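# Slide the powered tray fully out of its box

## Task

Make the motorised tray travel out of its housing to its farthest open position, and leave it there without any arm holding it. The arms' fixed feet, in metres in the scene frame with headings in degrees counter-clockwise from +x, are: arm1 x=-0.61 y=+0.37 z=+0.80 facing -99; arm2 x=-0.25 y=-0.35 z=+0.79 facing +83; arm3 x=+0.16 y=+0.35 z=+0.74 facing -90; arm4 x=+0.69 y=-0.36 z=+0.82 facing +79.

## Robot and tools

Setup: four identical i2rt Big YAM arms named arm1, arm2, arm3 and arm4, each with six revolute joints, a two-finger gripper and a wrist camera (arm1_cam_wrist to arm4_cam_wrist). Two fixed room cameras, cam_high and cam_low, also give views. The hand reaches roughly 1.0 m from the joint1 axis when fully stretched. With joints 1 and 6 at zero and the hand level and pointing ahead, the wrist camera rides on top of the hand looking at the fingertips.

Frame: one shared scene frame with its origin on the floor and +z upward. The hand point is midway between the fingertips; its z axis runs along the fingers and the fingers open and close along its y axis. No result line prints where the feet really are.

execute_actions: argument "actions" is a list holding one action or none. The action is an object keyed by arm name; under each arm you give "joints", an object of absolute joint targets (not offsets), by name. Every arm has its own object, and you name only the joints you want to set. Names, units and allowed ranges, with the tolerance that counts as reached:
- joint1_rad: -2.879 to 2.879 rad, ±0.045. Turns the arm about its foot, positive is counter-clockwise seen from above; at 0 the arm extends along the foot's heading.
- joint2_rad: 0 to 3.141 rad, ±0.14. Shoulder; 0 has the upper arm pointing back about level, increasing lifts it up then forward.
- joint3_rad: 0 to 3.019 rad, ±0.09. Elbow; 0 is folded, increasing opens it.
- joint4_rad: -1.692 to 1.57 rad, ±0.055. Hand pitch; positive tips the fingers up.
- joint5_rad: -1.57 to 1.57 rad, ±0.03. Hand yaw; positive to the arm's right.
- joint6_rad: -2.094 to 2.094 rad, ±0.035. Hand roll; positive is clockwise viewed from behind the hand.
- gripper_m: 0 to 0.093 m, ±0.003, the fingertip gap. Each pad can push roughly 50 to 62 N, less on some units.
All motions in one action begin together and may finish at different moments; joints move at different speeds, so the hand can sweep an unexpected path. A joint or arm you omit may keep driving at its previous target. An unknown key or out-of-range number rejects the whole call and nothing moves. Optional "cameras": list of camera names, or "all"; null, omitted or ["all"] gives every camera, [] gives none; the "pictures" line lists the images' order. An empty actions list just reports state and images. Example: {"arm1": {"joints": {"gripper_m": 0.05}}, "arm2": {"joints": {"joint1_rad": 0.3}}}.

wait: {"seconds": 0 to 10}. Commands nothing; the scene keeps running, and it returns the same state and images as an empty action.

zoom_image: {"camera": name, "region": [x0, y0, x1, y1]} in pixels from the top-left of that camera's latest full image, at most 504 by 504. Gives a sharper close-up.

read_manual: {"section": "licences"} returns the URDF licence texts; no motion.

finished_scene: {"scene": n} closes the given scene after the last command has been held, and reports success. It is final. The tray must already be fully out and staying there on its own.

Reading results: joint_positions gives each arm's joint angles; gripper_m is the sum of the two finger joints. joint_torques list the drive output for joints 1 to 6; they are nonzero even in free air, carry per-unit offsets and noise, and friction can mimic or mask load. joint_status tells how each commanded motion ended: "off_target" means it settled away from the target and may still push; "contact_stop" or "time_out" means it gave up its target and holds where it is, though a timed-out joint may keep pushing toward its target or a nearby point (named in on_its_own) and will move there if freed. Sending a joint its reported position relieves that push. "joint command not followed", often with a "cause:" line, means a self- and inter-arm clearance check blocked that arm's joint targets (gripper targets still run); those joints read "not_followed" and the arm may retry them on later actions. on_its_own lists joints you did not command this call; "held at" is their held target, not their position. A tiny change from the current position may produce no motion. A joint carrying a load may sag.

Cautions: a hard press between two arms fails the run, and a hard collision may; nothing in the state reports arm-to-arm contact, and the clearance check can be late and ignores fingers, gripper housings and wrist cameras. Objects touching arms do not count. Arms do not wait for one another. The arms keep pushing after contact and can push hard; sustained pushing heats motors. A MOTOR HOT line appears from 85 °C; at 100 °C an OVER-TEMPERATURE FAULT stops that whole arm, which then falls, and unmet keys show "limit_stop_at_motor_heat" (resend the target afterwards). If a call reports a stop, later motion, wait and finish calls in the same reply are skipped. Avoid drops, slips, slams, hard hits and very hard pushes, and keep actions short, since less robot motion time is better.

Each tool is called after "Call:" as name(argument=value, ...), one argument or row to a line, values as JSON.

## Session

Call:
execute_actions(
  actions=[],
)

Scene clock: 0.00 s.
Joint torques (N m, as the arm reports them, + toward a larger angle): no reading
Motor temperatures (°C, as the motors report them): arm1=[29 31 33 29 28 28] | arm2=[29 31 32 29 29 26] | arm3=[27 32 34 26 30 30] | arm4=[27 30 33 27 27 27]
arm1.joint_positions: joint1_rad=+0.247 joint2_rad=+0.353 joint3_rad=+1.671 joint4_rad=-1.347 joint5_rad=-0.173 joint6_rad=-0.307 gripper_m=+0.094
arm1.joint_status: not commanded
arm1.hand: x=-0.5729 y=+0.3356 z=+1.4828 quat_wxyz=(-0.481, -0.346, -0.633, +0.498) (m; scene frame)
arm2.joint_positions: joint1_rad=-0.138 joint2_rad=+0.394 joint3_rad=+1.447 joint4_rad=-1.354 joint5_rad=-0.045 joint6_rad=-0.597 gripper_m=+0.095
arm2.joint_status: not commanded
arm2.hand: x=-0.2223 y=-0.2323 z=+1.3910 quat_wxyz=(-0.551, +0.660, -0.458, -0.228) (m; scene frame)
arm3.joint_positions: joint1_rad=+0.271 joint2_rad=+0.610 joint3_rad=+1.349 joint4_rad=-1.397 joint5_rad=+0.056 joint6_rad=+0.569 gripper_m=+0.094
arm3.joint_status: not commanded
arm3.hand: x=+0.2094 y=+0.1307 z=+1.2445 quat_wxyz=(-0.401, -0.731, -0.522, +0.181) (m; scene frame)
arm4.joint_positions: joint1_rad=-0.750 joint2_rad=+0.287 joint3_rad=+1.712 joint4_rad=-1.163 joint5_rad=-0.111 joint6_rad=-0.268 gripper_m=+0.094
arm4.joint_status: not commanded
arm4.hand: x=+0.6592 y=-0.3656 z=+1.5605 quat_wxyz=(-0.773, +0.299, -0.531, -0.175) (m; scene frame)
pictures: arm1_cam_wrist, arm2_cam_wrist, arm3_cam_wrist, arm4_cam_wrist, cam_high, cam_low
Images, in order (width x height): arm1_cam_wrist 504x504, arm2_cam_wrist 504x504, arm3_cam_wrist 504x504, arm4_cam_wrist 504x504, cam_high 504x504, cam_low 504x504.

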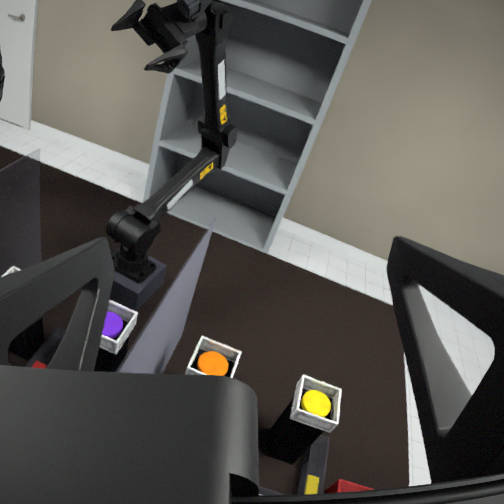

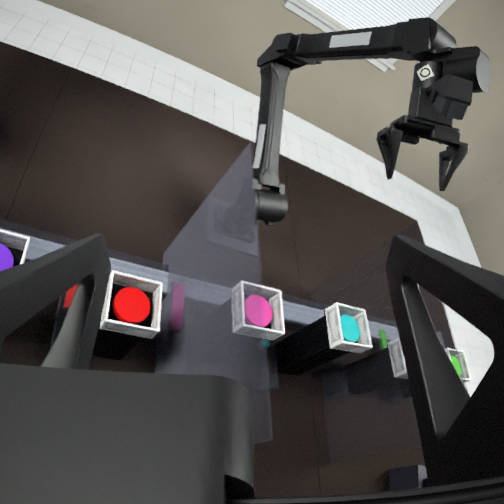

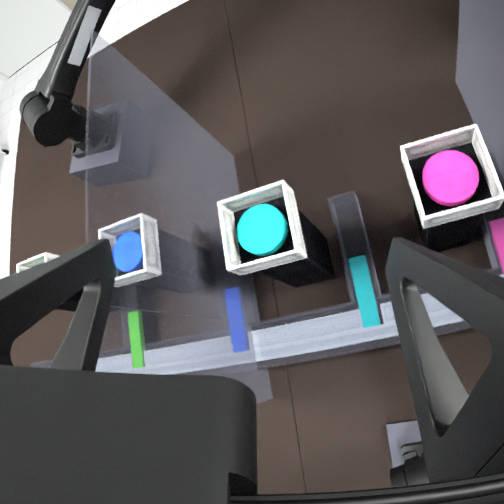

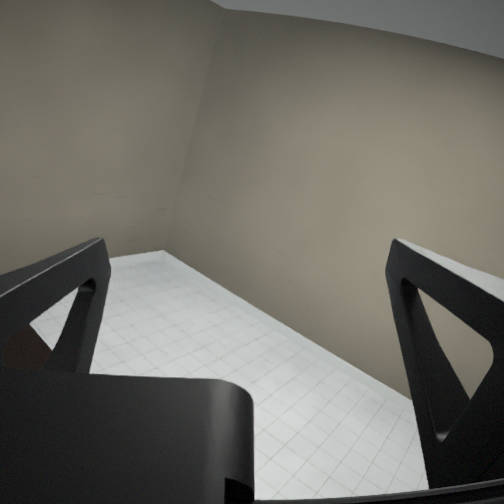

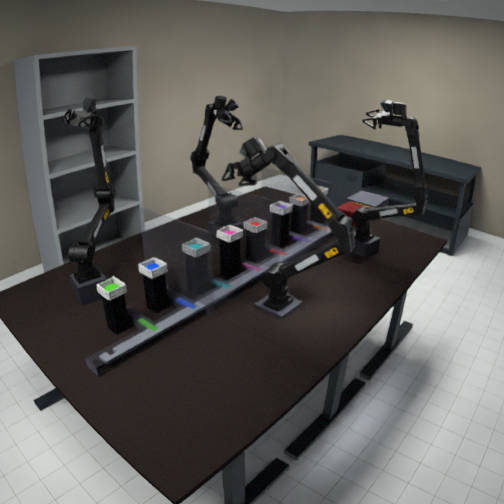

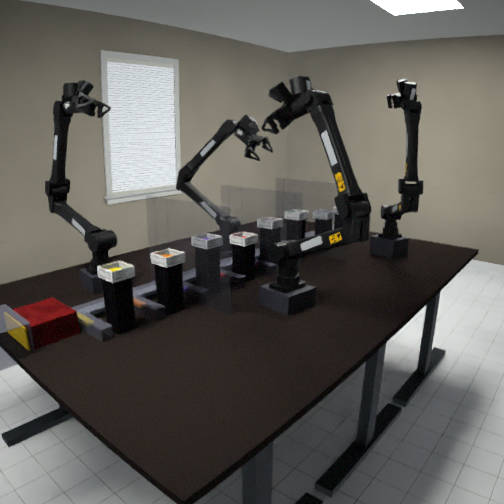

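Call:
execute_actions(
  actions=[
    {"arm1":{"joints":{"joint1_rad":-0.23,"joint2_rad":1.42,"joint3_rad":1.3,"joint4_rad":-1.45,"joint5_rad":0,"joint6_rad":-0.39,"gripper_m":0}},"arm2":{"joints":{"joint1_rad":0.38,"joint2_rad":1.25,"joint3_rad":1.15,"joint4_rad":-1.47,"joint5_rad":0,"joint6_rad":0.26,"gripper_m":0}},"arm3":{"joints":{"joint1_rad":-0.15,"joint2_rad":1.268,"joint3_rad":1.334,"joint4_rad":-1.637,"joint5_rad":0,"joint6_rad":-0.15,"gripper_m":0}},"arm4":{"joints":{"joint1_rad":0.62,"joint2_rad":1.33,"joint3_rad":1.158,"joint4_rad":-1.40,"joint5_rad":0,"joint6_rad":0.42,"gripper_m":0}}},
  ],
)

Scene clock: 9.70 s.
Joint torques (N m, as the arm reports them, + toward a larger angle): arm1=[  1.11 -12.92   9.73  -0.09   0.01  -0.1 ] | arm2=[-1.61 -7.67  8.36  0.2   0.06  0.3 ] | arm3=[  0.04 -10.73   9.1   -0.14  -0.04  -0.33] | arm4=[ 1.65 -9.88  9.09  0.14 -0.03  0.18]
Motor temperatures (°C, as the motors report them): arm1=[29 32 34 29 28 28] | arm2=[29 31 34 29 29 26] | arm3=[27 32 38 27 30 30] | arm4=[27 31 34 27 27 27]
arm1.joint_positions: joint1_rad=-0.226 joint2_rad=+1.420 joint3_rad=+1.291 joint4_rad=-1.438 joint5_rad=-0.001 joint6_rad=-0.375 gripper_m=+0.000
arm1.joint_status: all done
arm1.hand: x=-0.7585 y=-0.0157 z=+1.0116 quat_wxyz=(+0.004, -0.709, -0.706, -0.002) (m; scene frame)
arm2.joint_positions: joint1_rad=+0.381 joint2_rad=+1.246 joint3_rad=+1.150 joint4_rad=-1.462 joint5_rad=-0.001 joint6_rad=+0.244 gripper_m=+0.001
arm2.joint_status: all done
arm2.hand: x=-0.3379 y=-0.0110 z=+1.0254 quat_wxyz=(-0.003, +0.711, -0.703, -0.012) (m; scene frame)
arm3.joint_positions: joint1_rad=-0.149 joint2_rad=+1.268 joint3_rad=+1.327 joint4_rad=-1.622 joint5_rad=+0.003 joint6_rad=-0.138 gripper_m=+0.000
arm3.joint_status: all done
arm3.hand: x=+0.1039 y=+0.0005 z=+1.0228 quat_wxyz=(+0.000, -0.713, -0.701, +0.003) (m; scene frame)
arm4.joint_positions: joint1_rad=+0.616 joint2_rad=+1.319 joint3_rad=+1.149 joint4_rad=-1.389 joint5_rad=+0.001 joint6_rad=+0.405 gripper_m=+0.001
arm4.joint_status: all done
arm4.hand: x=+0.5415 y=-0.0197 z=+1.0219 quat_wxyz=(-0.002, +0.711, -0.703, -0.009) (m; scene frame)
pictures: arm1_cam_wrist, arm2_cam_wrist, arm3_cam_wrist, arm4_cam_wrist, cam_high, cam_low
Images, in order (width x height): arm1_cam_wrist 504x504, arm2_cam_wrist 504x504, arm3_cam_wrist 504x504, arm4_cam_wrist 504x504, cam_high 504x504, cam_low 504x504.

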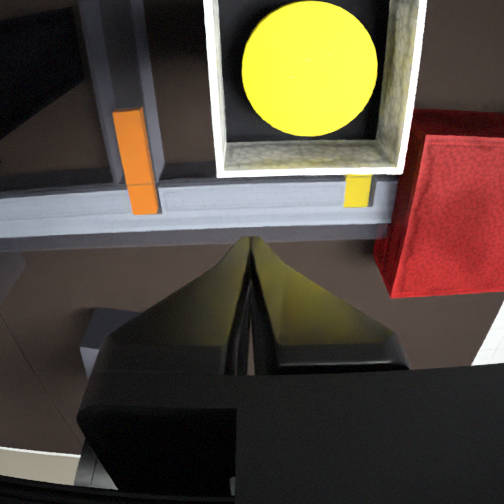

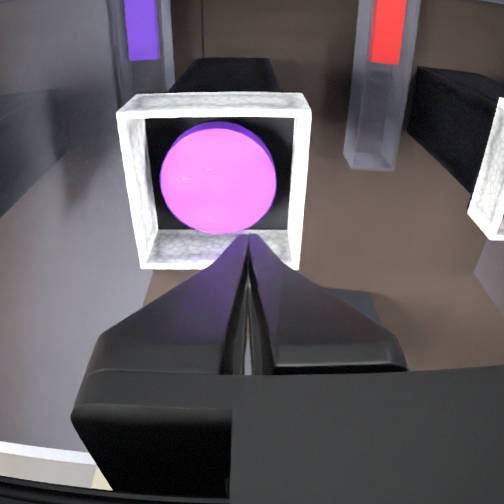

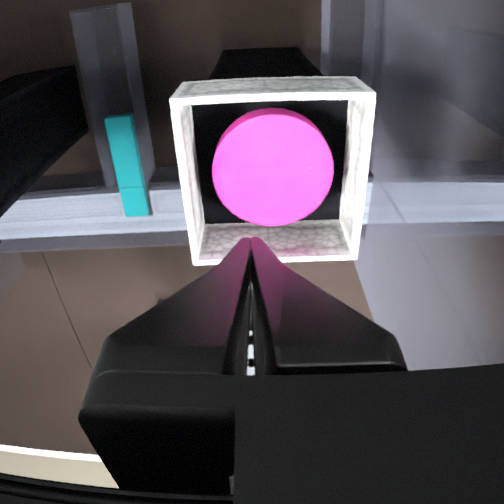

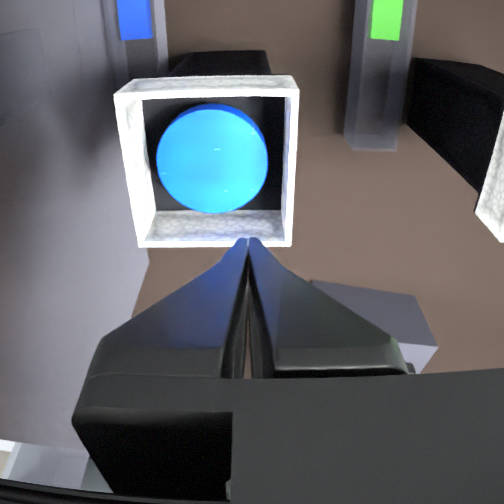

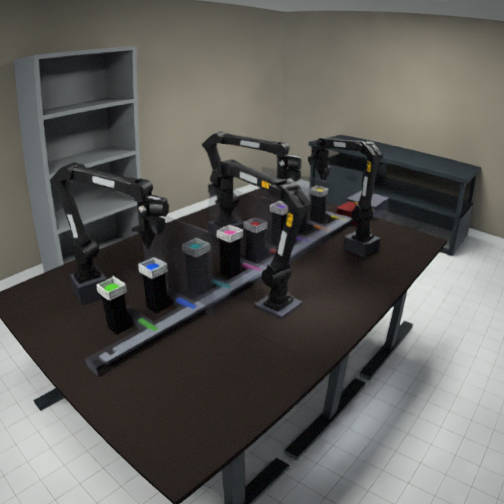

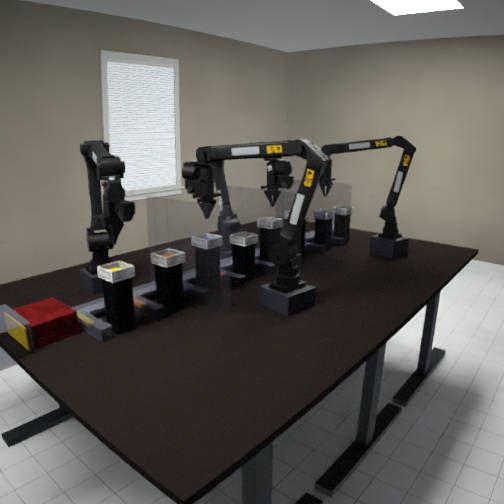

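Call:
execute_actions(
  actions=[
    {"arm1":{"joints":{"joint1_rad":-0.26,"joint2_rad":1.545,"joint3_rad":1.38,"joint4_rad":-1.335}},"arm2":{"joints":{"joint1_rad":0.44,"joint2_rad":1.222,"joint3_rad":1.01,"joint4_rad":-1.35,"joint6_rad":0.32}},"arm3":{"joints":{"joint1_rad":-0.19,"joint2_rad":1.25,"joint3_rad":1.21,"joint4_rad":-1.52}},"arm4":{"joints":{"joint1_rad":0.68,"joint2_rad":1.365,"joint3_rad":1.03,"joint4_rad":-1.235,"joint6_rad":0.48}}},
  ],
  cameras=["arm1_cam_wrist","arm2_cam_wrist","arm3_cam_wrist","arm4_cam_wrist"],
)

Scene clock: 23.07 s.
Joint torques (N m, as the arm reports them, + toward a larger angle): arm1=[  0.38 -16.13  12.95   0.69   0.05  -0.01] | arm2=[-1.56 -7.6   7.68  0.93  0.07  0.31] | arm3=[-0.04 -9.94  8.57  1.3  -0.07 -0.3 ] | arm4=[  1.78 -10.93   7.97   1.2   -0.02   0.19]
Motor temperatures (°C, as the motors report them): arm1=[29 33 37 29 28 28] | arm2=[29 32 36 29 29 26] | arm3=[27 32 41 27 30 30] | arm4=[27 31 38 27 27 27]
arm1.joint_positions: joint1_rad=-0.255 joint2_rad=+1.558 joint3_rad=+1.327 joint4_rad=-1.347 joint5_rad=-0.001 joint6_rad=-0.375 gripper_m=+0.000
arm1.joint_status: all done
arm1.hand: x=-0.7866 y=-0.0503 z=+0.9680 quat_wxyz=(+0.006, -0.718, -0.696, -0.006) (m; scene frame)
arm2.joint_positions: joint1_rad=+0.441 joint2_rad=+1.223 joint3_rad=+1.014 joint4_rad=-1.359 joint5_rad=-0.001 joint6_rad=+0.304 gripper_m=+0.001
arm2.joint_status: all done
arm2.hand: x=-0.3528 y=-0.0334 z=+0.9810 quat_wxyz=(-0.001, +0.711, -0.703, -0.008) (m; scene frame)
arm3.joint_positions: joint1_rad=-0.186 joint2_rad=+1.245 joint3_rad=+1.209 joint4_rad=-1.536 joint5_rad=+0.003 joint6_rad=-0.138 gripper_m=+0.000
arm3.joint_status: all done
arm3.hand: x=+0.0930 y=+0.0134 z=+0.9857 quat_wxyz=(+0.002, -0.725, -0.688, -0.001) (m; scene frame)
arm4.joint_positions: joint1_rad=+0.675 joint2_rad=+1.362 joint3_rad=+1.031 joint4_rad=-1.247 joint5_rad=+0.001 joint6_rad=+0.466 gripper_m=+0.001
arm4.joint_status: all done
arm4.hand: x=+0.5228 y=-0.0320 z=+0.9635 quat_wxyz=(+0.001, +0.711, -0.703, +0.000) (m; scene frame)
pictures: arm1_cam_wrist, arm2_cam_wrist, arm3_cam_wrist, arm4_cam_wrist
Images, in order (width x height): arm1_cam_wrist 504x504, arm2_cam_wrist 504x504, arm3_cam_wrist 504x504, arm4_cam_wrist 504x504.

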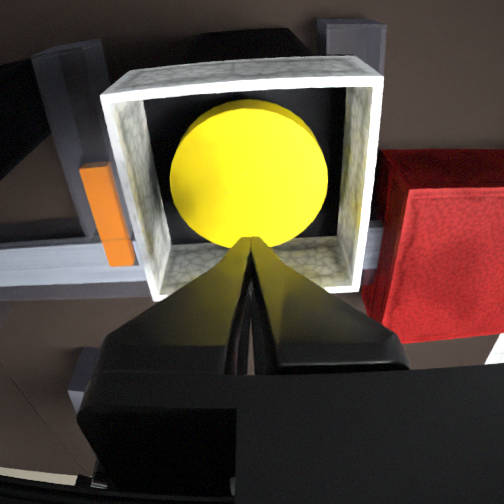

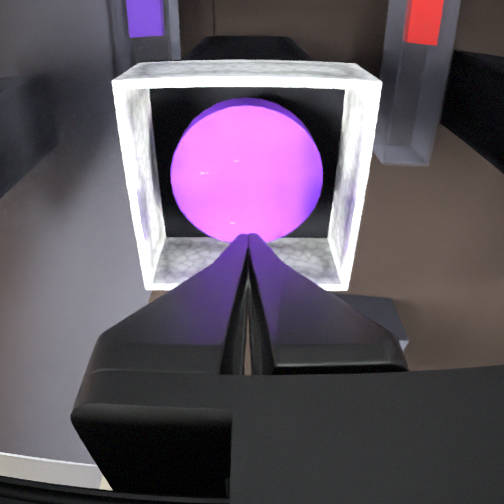

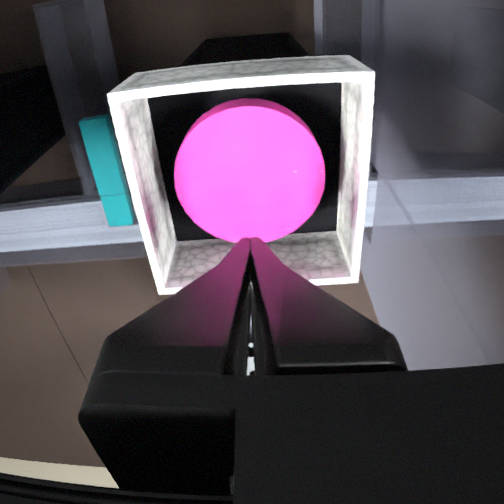

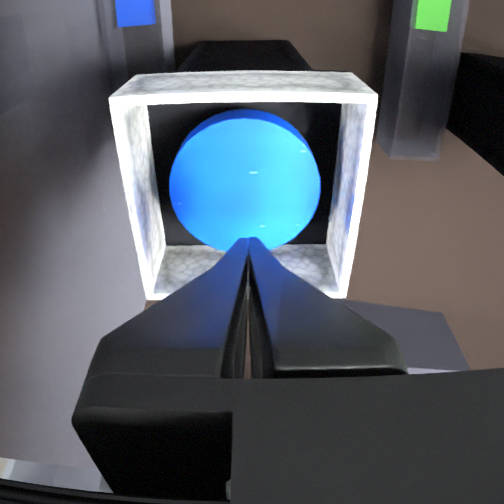

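Call:
execute_actions(
  actions=[
    {"arm1":{"joints":{"joint1_rad":0.246,"joint2_rad":1.40,"joint3_rad":1.265,"joint4_rad":-1.44,"joint6_rad":0.1}},"arm2":{"joints":{"joint1_rad":-0.23,"joint2_rad":1.185,"joint3_rad":1.08,"joint4_rad":-1.42,"joint6_rad":-0.36}},"arm3":{"joints":{"joint1_rad":0.415,"joint2_rad":1.32,"joint3_rad":1.35,"joint4_rad":-1.575,"joint6_rad":0.42}},"arm4":{"joints":{"joint1_rad":0.046,"joint2_rad":1.24,"joint3_rad":0.995,"joint4_rad":-1.345,"joint6_rad":-0.15}}},
  ],
  cameras=["arm1_cam_wrist","arm2_cam_wrist","arm3_cam_wrist","arm4_cam_wrist"],
)

Scene clock: 36.03 s.
Joint torques (N m, as the arm reports them, + toward a larger angle): arm1=[  0.96 -11.54   8.42  -0.18   0.01   0.27] | arm2=[-1.39 -7.08 11.79  0.16  0.01 -0.02] | arm3=[  0.28 -12.01  11.28  -0.25   0.04  -0.03] | arm4=[ 0.53 -8.2   8.02  0.03 -0.07 -0.07]
Motor temperatures (°C, as the motors report them): arm1=[29 34 41 29 28 28] | arm2=[29 32 38 29 29 26] | arm3=[27 33 43 27 30 30] | arm4=[27 31 39 27 27 27]
arm1.joint_positions: joint1_rad=+0.248 joint2_rad=+1.393 joint3_rad=+1.271 joint4_rad=-1.428 joint5_rad=-0.001 joint6_rad=+0.085 gripper_m=+0.000
arm1.joint_status: all done
arm1.hand: x=-0.5679 y=-0.0372 z=+1.0136 quat_wxyz=(-0.003, -0.703, -0.711, +0.003) (m; scene frame)
arm2.joint_positions: joint1_rad=-0.230 joint2_rad=+1.191 joint3_rad=+1.027 joint4_rad=-1.412 joint5_rad=-0.001 joint6_rad=-0.344 gripper_m=+0.001
arm2.joint_status: all done
arm2.hand: x=-0.1387 y=-0.0486 z=+0.9937 quat_wxyz=(+0.002, +0.703, -0.712, -0.006) (m; scene frame)
arm3.joint_positions: joint1_rad=+0.418 joint2_rad=+1.323 joint3_rad=+1.312 joint4_rad=-1.559 joint5_rad=+0.002 joint6_rad=+0.408 gripper_m=+0.000
arm3.joint_status: all done
arm3.hand: x=+0.3104 y=+0.0078 z=+0.9982 quat_wxyz=(+0.001, -0.705, -0.709, +0.000) (m; scene frame)
arm4.joint_positions: joint1_rad=+0.053 joint2_rad=+1.228 joint3_rad=+0.998 joint4_rad=-1.333 joint5_rad=+0.001 joint6_rad=-0.136 gripper_m=+0.001
arm4.joint_status: all done
arm4.hand: x=+0.7407 y=-0.0316 z=+0.9946 quat_wxyz=(-0.004, +0.703, -0.711, -0.006) (m; scene frame)
pictures: arm1_cam_wrist, arm2_cam_wrist, arm3_cam_wrist, arm4_cam_wrist
Images, in order (width x height): arm1_cam_wrist 504x504, arm2_cam_wrist 504x504, arm3_cam_wrist 504x504, arm4_cam_wrist 504x504.

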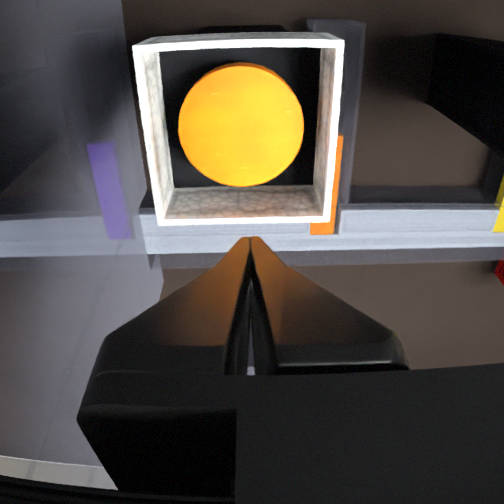

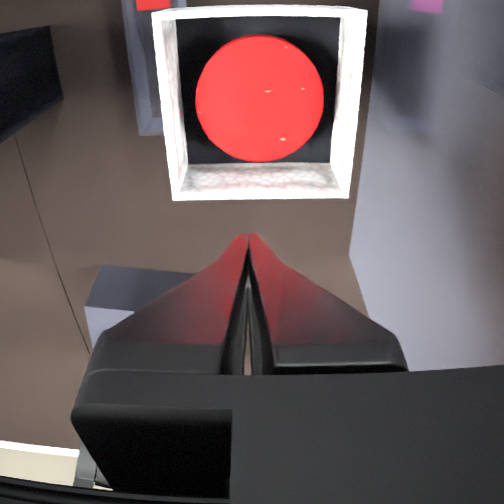

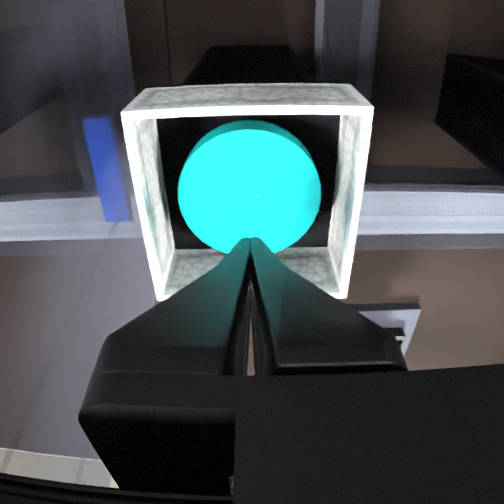

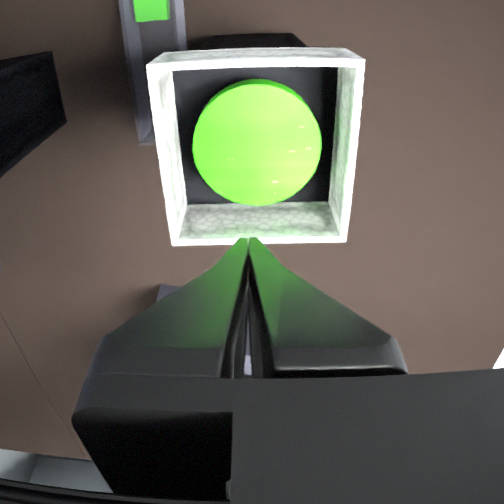

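Call:
execute_actions(
  actions=[
    {"arm1":{"joints":{"joint1_rad":0.26,"joint2_rad":1.51,"joint3_rad":1.095,"joint4_rad":-1.21}},"arm2":{"joints":{"joint2_rad":1.36,"joint3_rad":0.865,"joint4_rad":-1.13}},"arm3":{"joints":{"joint2_rad":1.34,"joint3_rad":1.13,"joint4_rad":-1.42}},"arm4":{"joints":{"joint1_rad":0.03,"joint2_rad":1.345,"joint3_rad":0.82,"joint4_rad":-1.10}}},
  ],
  cameras=[],
)

Call:
wait(
  seconds=10,
)

Call:
wait(
  seconds=10,
)

Call:
wait(
  seconds=10,
)

Call:
wait(
  seconds=10,
)

Scene clock: 46.07 s.
Joint torques (N m, as the arm reports them, + toward a larger angle): arm1=[ 2.17 -9.93  5.73  1.29  0.07  0.25] | arm2=[-1.42 -5.89  5.13  1.52  0.01 -0.01] | arm3=[ 0.18 -8.93  5.77  1.05  0.03 -0.03] | arm4=[-0.08 -7.02  5.38  1.94 -0.07 -0.06]
Motor temperatures (°C, as the motors report them): arm1=[29 33 39 29 28 28] | arm2=[29 32 41 29 29 26] | arm3=[27 33 45 27 30 30] | arm4=[27 31 39 27 27 27]
arm1.joint_positions: joint1_rad=+0.249 joint2_rad=+1.482 joint3_rad=+1.126 joint4_rad=-1.236 joint5_rad=+0.000 joint6_rad=+0.085 gripper_m=+0.000
arm1.joint_status: all done
arm1.hand: x=-0.5673 y=-0.0391 z=+0.9257 quat_wxyz=(+0.013, -0.703, -0.711, -0.010) (m; scene frame)
arm2.joint_positions: joint1_rad=-0.230 joint2_rad=+1.334 joint3_rad=+0.900 joint4_rad=-1.153 joint5_rad=-0.001 joint6_rad=-0.345 gripper_m=+0.001
arm2.joint_status: all done
arm2.hand: x=-0.1319 y=-0.0272 z=+0.9030 quat_wxyz=(+0.007, +0.703, -0.711, -0.004) (m; scene frame)
arm3.joint_positions: joint1_rad=+0.418 joint2_rad=+1.307 joint3_rad=+1.167 joint4_rad=-1.428 joint5_rad=+0.002 joint6_rad=+0.408 gripper_m=+0.000
arm3.joint_status: all done
arm3.hand: x=+0.3067 y=+0.0166 z=+0.9488 quat_wxyz=(+0.000, -0.705, -0.709, +0.000) (m; scene frame)
arm4.joint_positions: joint1_rad=+0.043 joint2_rad=+1.315 joint3_rad=+0.849 joint4_rad=-1.129 joint5_rad=+0.000 joint6_rad=-0.136 gripper_m=+0.000
arm4.joint_status: all done
arm4.hand: x=+0.7426 y=-0.0369 z=+0.9141 quat_wxyz=(+0.010, +0.700, -0.714, +0.004) (m; scene frame)
pictures: none
No camera images: the call's "cameras" was empty. Leave "cameras" out to get every camera's image.

Scene clock: 56.07 s.
Joint torques (N m, as the arm reports them, + toward a larger angle): arm1=[ 1.69 -9.52  5.92  1.32  0.05  0.24] | arm2=[-1.46 -5.89  5.08  1.5   0.01 -0.01] | arm3=[-0.27 -8.48  5.76  0.83  0.02 -0.04] | arm4=[-0.03 -7.18  5.4   1.98 -0.07 -0.06]
Motor temperatures (°C, as the motors report them): arm1=[29 33 37 29 28 28] | arm2=[29 32 38 29 29 26] | arm3=[27 33 42 27 30 30] | arm4=[27 31 38 27 27 27]
arm1.joint_positions: joint1_rad=+0.249 joint2_rad=+1.482 joint3_rad=+1.126 joint4_rad=-1.236 joint5_rad=+0.000 joint6_rad=+0.085 gripper_m=+0.000
arm1.joint_status: all done
arm1.hand: x=-0.5673 y=-0.0391 z=+0.9257 quat_wxyz=(+0.013, -0.703, -0.711, -0.010) (m; scene frame)
arm2.joint_positions: joint1_rad=-0.230 joint2_rad=+1.334 joint3_rad=+0.900 joint4_rad=-1.153 joint5_rad=-0.001 joint6_rad=-0.345 gripper_m=+0.001
arm2.joint_status: all done
arm2.hand: x=-0.1319 y=-0.0272 z=+0.9030 quat_wxyz=(+0.007, +0.703, -0.711, -0.004) (m; scene frame)
arm3.joint_positions: joint1_rad=+0.418 joint2_rad=+1.307 joint3_rad=+1.167 joint4_rad=-1.428 joint5_rad=+0.002 joint6_rad=+0.408 gripper_m=+0.000
arm3.joint_status: all done
arm3.hand: x=+0.3067 y=+0.0166 z=+0.9488 quat_wxyz=(+0.000, -0.705, -0.709, +0.000) (m; scene frame)
arm4.joint_positions: joint1_rad=+0.043 joint2_rad=+1.315 joint3_rad=+0.849 joint4_rad=-1.129 joint5_rad=+0.000 joint6_rad=-0.136 gripper_m=+0.000
arm4.joint_status: all done
arm4.hand: x=+0.7426 y=-0.0369 z=+0.9141 quat_wxyz=(+0.010, +0.700, -0.714, +0.004) (m; scene frame)
wait: 10.00 s; at rest by 0.27 s
pictures: arm1_cam_wrist, arm2_cam_wrist, arm3_cam_wrist, arm4_cam_wrist, cam_high, cam_low
Images, in order (width x height): arm1_cam_wrist 504x504, arm2_cam_wrist 504x504, arm3_cam_wrist 504x504, arm4_cam_wrist 504x504, cam_high 504x504, cam_low 504x504.

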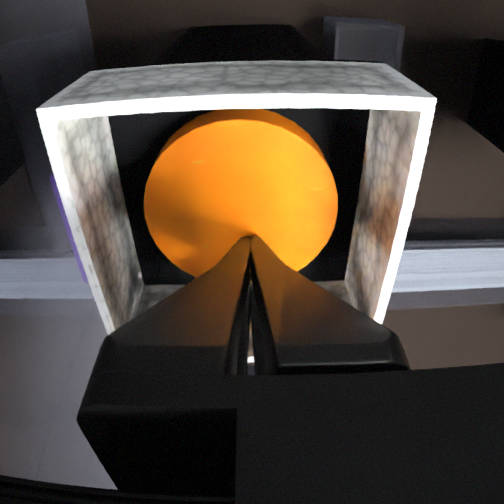

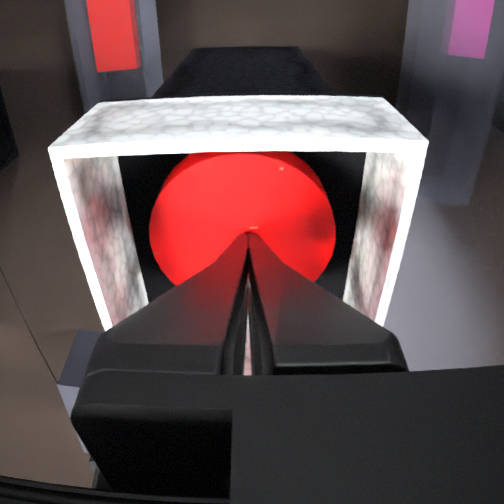

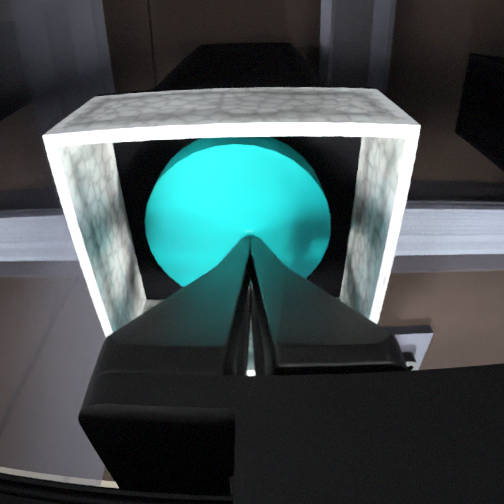

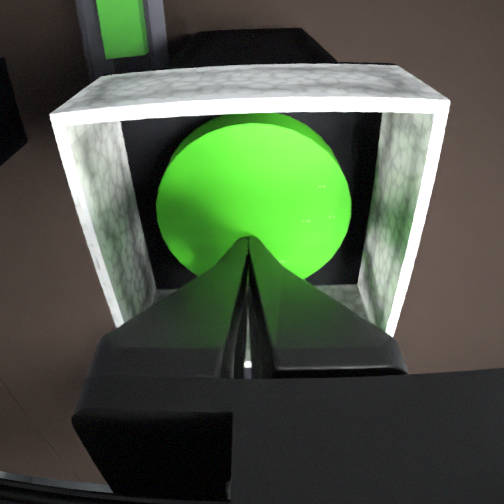

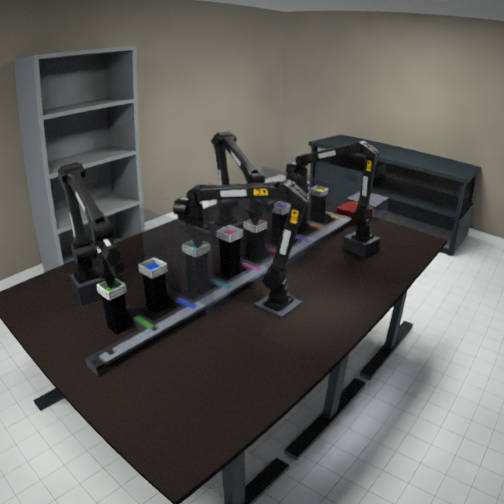

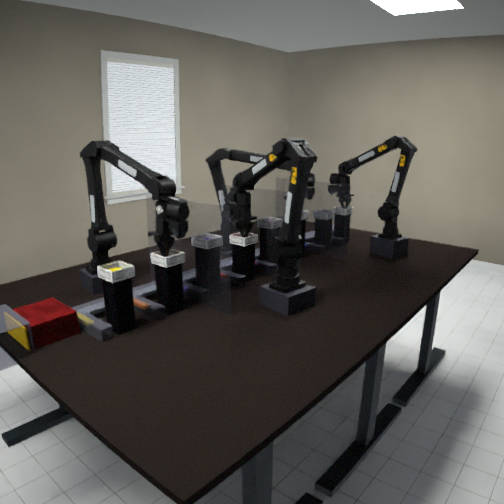

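Scene clock: 66.07 s.
Joint torques (N m, as the arm reports them, + toward a larger angle): arm1=[  2.42 -10.7    5.6    1.27   0.02   0.29] | arm2=[-1.39 -5.9   5.09  1.51  0.01 -0.01] | arm3=[ 0.61 -8.8   5.66  0.9   0.   -0.03] | arm4=[-0.03 -7.12  5.37  1.93 -0.07 -0.06]
Motor temperatures (°C, as the motors report them): arm1=[29 33 37 29 28 28] | arm2=[29 32 36 29 29 26] | arm3=[27 33 41 27 30 30] | arm4=[27 31 37 28 27 27]
arm1.joint_positions: joint1_rad=+0.249 joint2_rad=+1.482 joint3_rad=+1.126 joint4_rad=-1.236 joint5_rad=+0.000 joint6_rad=+0.085 gripper_m=+0.000
arm1.joint_status: all done
arm1.hand: x=-0.5673 y=-0.0391 z=+0.9257 quat_wxyz=(+0.013, -0.703, -0.711, -0.010) (m; scene frame)
arm2.joint_positions: joint1_rad=-0.230 joint2_rad=+1.334 joint3_rad=+0.900 joint4_rad=-1.153 joint5_rad=-0.001 joint6_rad=-0.345 gripper_m=+0.001
arm2.joint_status: all done
arm2.hand: x=-0.1319 y=-0.0272 z=+0.9030 quat_wxyz=(+0.007, +0.703, -0.711, -0.004) (m; scene frame)
arm3.joint_positions: joint1_rad=+0.418 joint2_rad=+1.307 joint3_rad=+1.167 joint4_rad=-1.428 joint5_rad=+0.002 joint6_rad=+0.408 gripper_m=+0.000
arm3.joint_status: all done
arm3.hand: x=+0.3067 y=+0.0166 z=+0.9488 quat_wxyz=(+0.000, -0.705, -0.709, +0.000) (m; scene frame)
arm4.joint_positions: joint1_rad=+0.043 joint2_rad=+1.315 joint3_rad=+0.849 joint4_rad=-1.129 joint5_rad=+0.000 joint6_rad=-0.136 gripper_m=+0.000
arm4.joint_status: all done
arm4.hand: x=+0.7426 y=-0.0369 z=+0.9141 quat_wxyz=(+0.010, +0.700, -0.714, +0.004) (m; scene frame)
wait: 10.00 s; at rest by 0.27 s
pictures: arm1_cam_wrist, arm2_cam_wrist, arm3_cam_wrist, arm4_cam_wrist, cam_high, cam_low
Images, in order (width x height): arm1_cam_wrist 504x504, arm2_cam_wrist 504x504, arm3_cam_wrist 504x504, arm4_cam_wrist 504x504, cam_high 504x504, cam_low 504x504.

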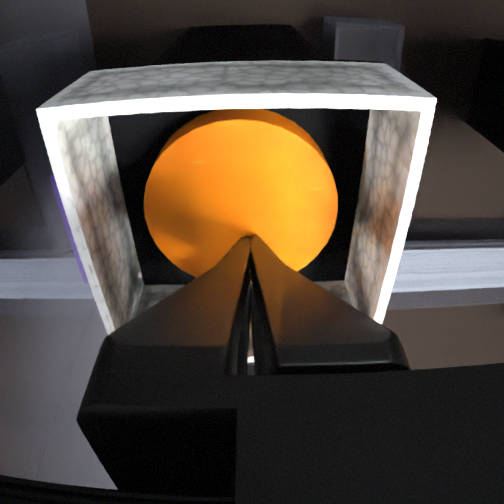

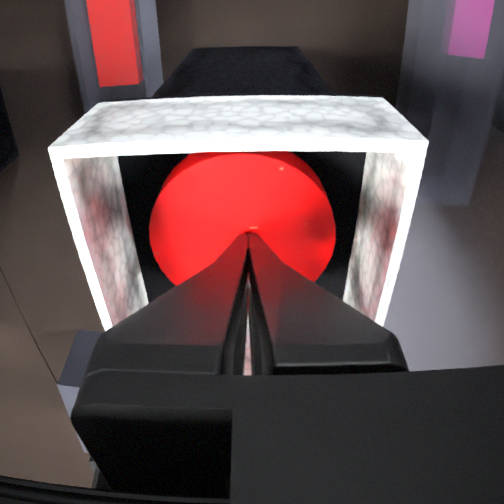

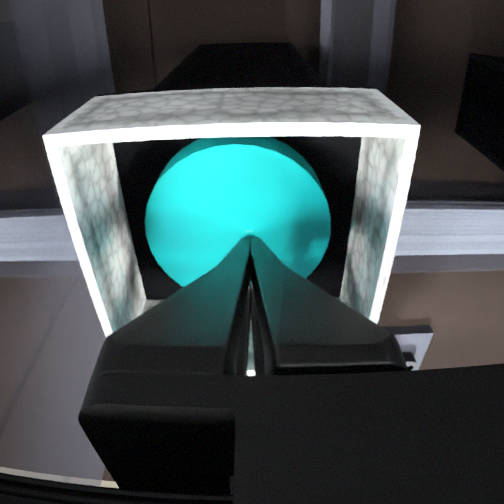

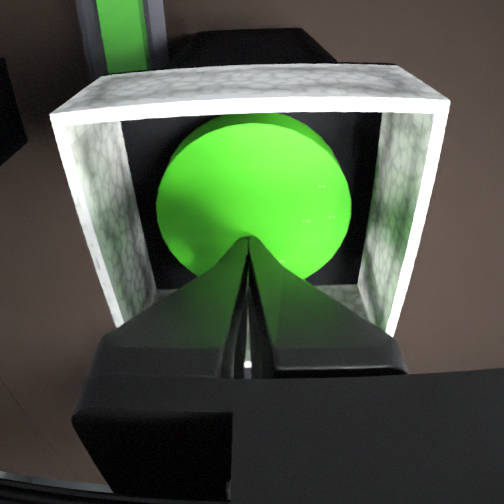

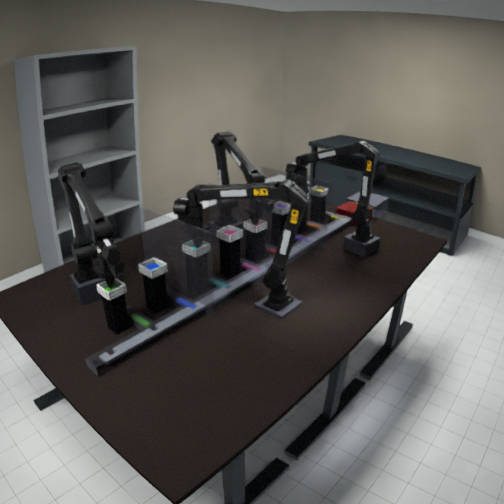

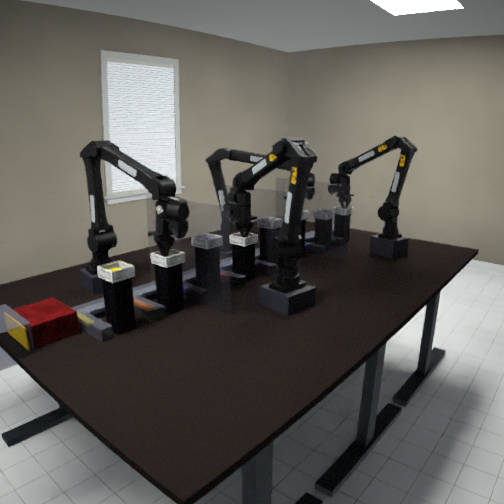

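Scene clock: 76.07 s.
Joint torques (N m, as the arm reports them, + toward a larger angle): arm1=[  2.69 -10.26   5.83   1.37  -0.02   0.27] | arm2=[-1.36 -5.95  5.1   1.52  0.01 -0.02] | arm3=[ 0.29 -8.51  5.73  1.02  0.02 -0.04] | arm4=[-0.18 -7.28  5.39  1.92 -0.06 -0.06]
Motor temperatures (°C, as the motors report them): arm1=[29 33 36 29 28 28] | arm2=[29 32 36 29 29 26] | arm3=[27 33 40 27 30 30] | arm4=[27 31 37 28 27 27]
arm1.joint_positions: joint1_rad=+0.249 joint2_rad=+1.482 joint3_rad=+1.126 joint4_rad=-1.236 joint5_rad=+0.000 joint6_rad=+0.085 gripper_m=+0.000
arm1.joint_status: all done
arm1.hand: x=-0.5673 y=-0.0391 z=+0.9257 quat_wxyz=(+0.013, -0.703, -0.711, -0.010) (m; scene frame)
arm2.joint_positions: joint1_rad=-0.230 joint2_rad=+1.334 joint3_rad=+0.900 joint4_rad=-1.153 joint5_rad=-0.001 joint6_rad=-0.345 gripper_m=+0.001
arm2.joint_status: all done
arm2.hand: x=-0.1319 y=-0.0272 z=+0.9030 quat_wxyz=(+0.007, +0.703, -0.711, -0.004) (m; scene frame)
arm3.joint_positions: joint1_rad=+0.418 joint2_rad=+1.307 joint3_rad=+1.167 joint4_rad=-1.428 joint5_rad=+0.002 joint6_rad=+0.408 gripper_m=+0.000
arm3.joint_status: all done
arm3.hand: x=+0.3067 y=+0.0166 z=+0.9488 quat_wxyz=(+0.000, -0.705, -0.709, +0.000) (m; scene frame)
arm4.joint_positions: joint1_rad=+0.043 joint2_rad=+1.315 joint3_rad=+0.849 joint4_rad=-1.129 joint5_rad=+0.000 joint6_rad=-0.136 gripper_m=+0.000
arm4.joint_status: all done
arm4.hand: x=+0.7426 y=-0.0369 z=+0.9141 quat_wxyz=(+0.010, +0.700, -0.714, +0.004) (m; scene frame)
wait: 10.00 s; at rest by 0.27 s
pictures: arm1_cam_wrist, arm2_cam_wrist, arm3_cam_wrist, arm4_cam_wrist, cam_high, cam_low
Images, in order (width x height): arm1_cam_wrist 504x504, arm2_cam_wrist 504x504, arm3_cam_wrist 504x504, arm4_cam_wrist 504x504, cam_high 504x504, cam_low 504x504.

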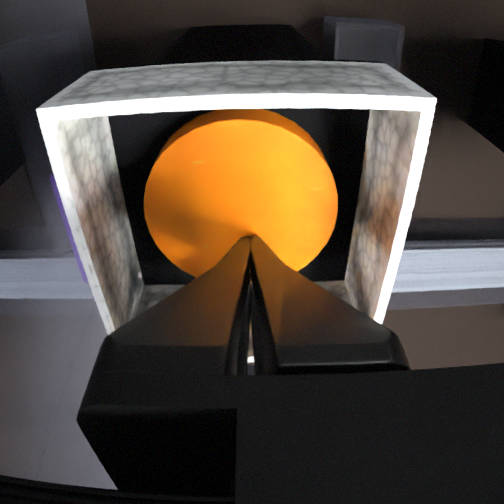

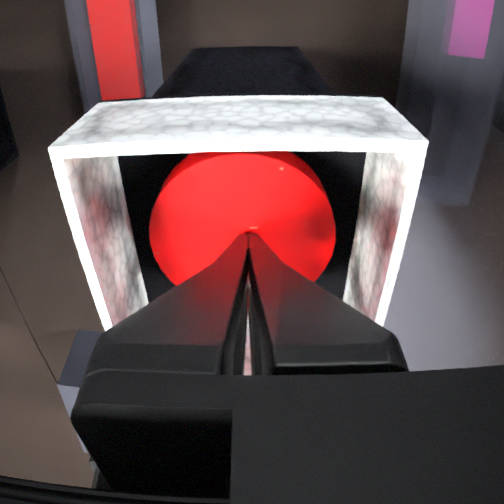

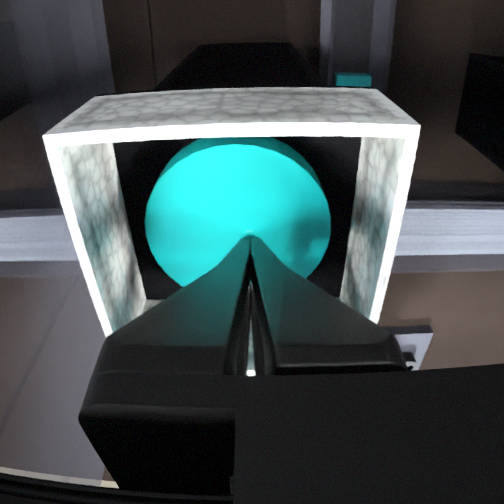

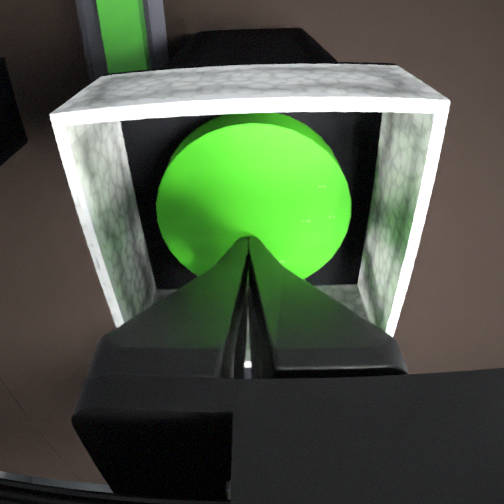

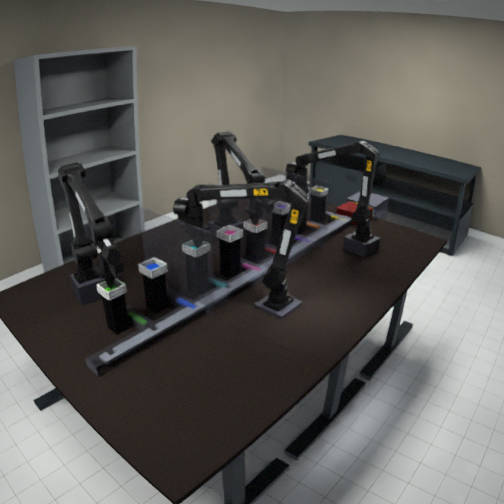

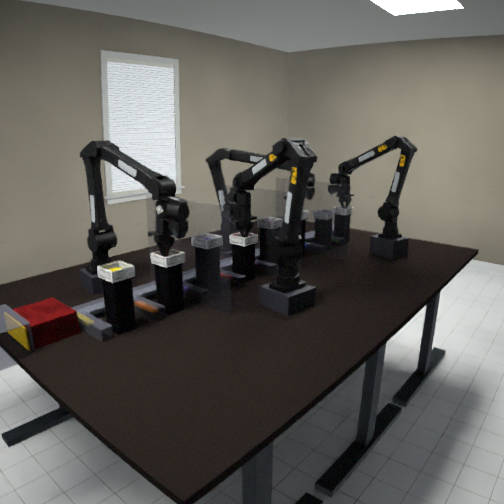

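Scene clock: 86.07 s.
Joint torques (N m, as the arm reports them, + toward a larger angle): arm1=[  2.78 -10.74   5.72   1.5    0.07   0.24] | arm2=[-1.39 -5.89  5.09  1.52  0.01 -0.01] | arm3=[ 0.3  -8.89  5.8   0.92  0.02 -0.06] | arm4=[-0.08 -7.21  5.4   1.95 -0.08 -0.06]
Motor temperatures (°C, as the motors report them): arm1=[29 33 36 29 28 28] | arm2=[29 32 35 29 29 26] | arm3=[27 33 40 27 30 30] | arm4=[27 31 37 28 27 27]
arm1.joint_positions: joint1_rad=+0.249 joint2_rad=+1.482 joint3_rad=+1.126 joint4_rad=-1.236 joint5_rad=+0.000 joint6_rad=+0.085 gripper_m=+0.000
arm1.joint_status: all done
arm1.hand: x=-0.5673 y=-0.0391 z=+0.9257 quat_wxyz=(+0.013, -0.703, -0.711, -0.010) (m; scene frame)
arm2.joint_positions: joint1_rad=-0.230 joint2_rad=+1.334 joint3_rad=+0.900 joint4_rad=-1.153 joint5_rad=-0.001 joint6_rad=-0.345 gripper_m=+0.001
arm2.joint_status: all done
arm2.hand: x=-0.1319 y=-0.0272 z=+0.9030 quat_wxyz=(+0.007, +0.703, -0.711, -0.004) (m; scene frame)
arm3.joint_positions: joint1_rad=+0.418 joint2_rad=+1.307 joint3_rad=+1.167 joint4_rad=-1.428 joint5_rad=+0.002 joint6_rad=+0.408 gripper_m=+0.000
arm3.joint_status: all done
arm3.hand: x=+0.3067 y=+0.0166 z=+0.9488 quat_wxyz=(+0.000, -0.705, -0.709, +0.000) (m; scene frame)
arm4.joint_positions: joint1_rad=+0.043 joint2_rad=+1.315 joint3_rad=+0.849 joint4_rad=-1.129 joint5_rad=+0.000 joint6_rad=-0.136 gripper_m=+0.000
arm4.joint_status: all done
arm4.hand: x=+0.7426 y=-0.0369 z=+0.9141 quat_wxyz=(+0.010, +0.700, -0.714, +0.004) (m; scene frame)
wait: 10.00 s; at rest by 0.27 s
pictures: arm1_cam_wrist, arm2_cam_wrist, arm3_cam_wrist, arm4_cam_wrist, cam_high, cam_low
Images, in order (width x height): arm1_cam_wrist 504x504, arm2_cam_wrist 504x504, arm3_cam_wrist 504x504, arm4_cam_wrist 504x504, cam_high 504x504, cam_low 504x504.

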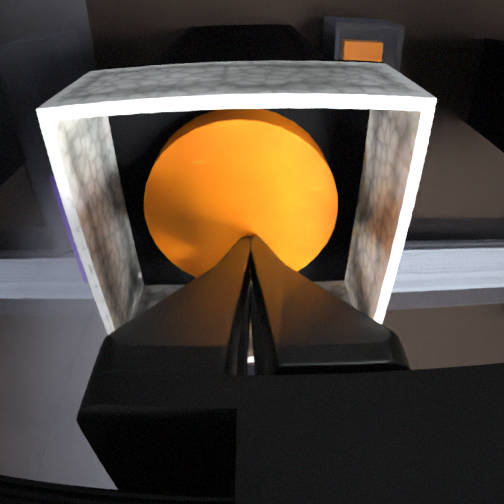

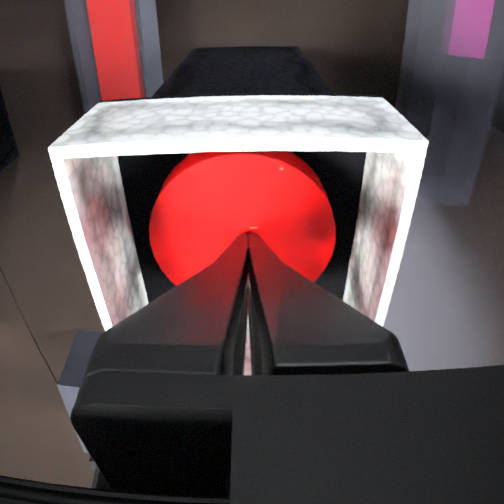

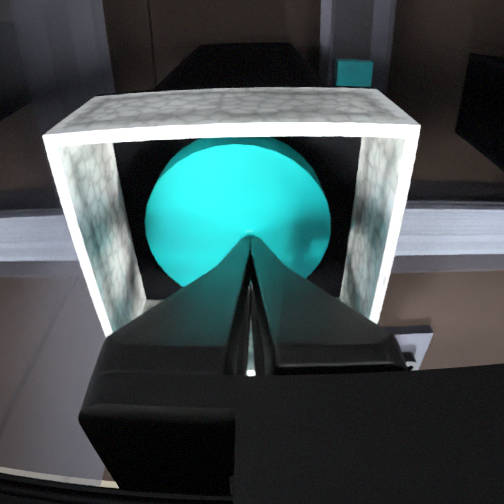

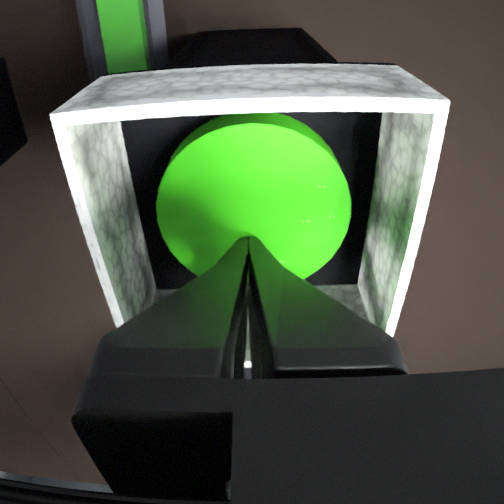

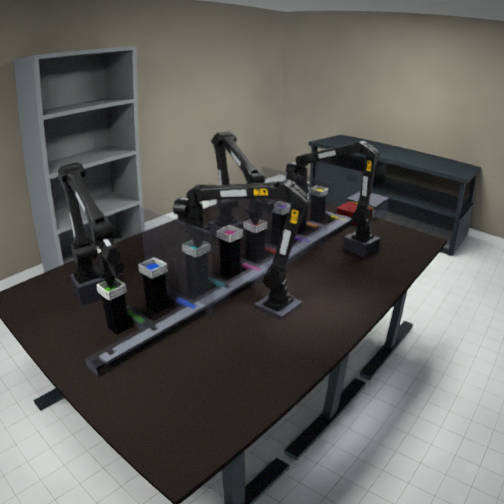

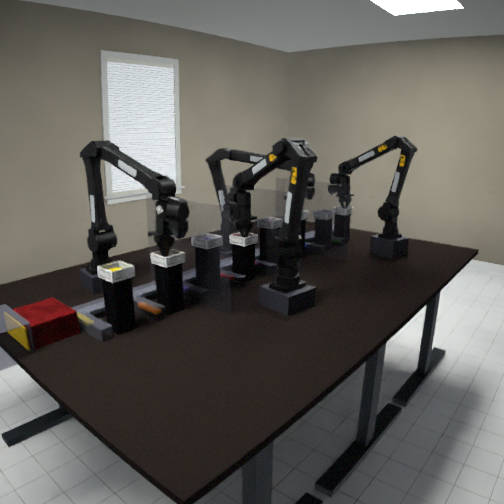

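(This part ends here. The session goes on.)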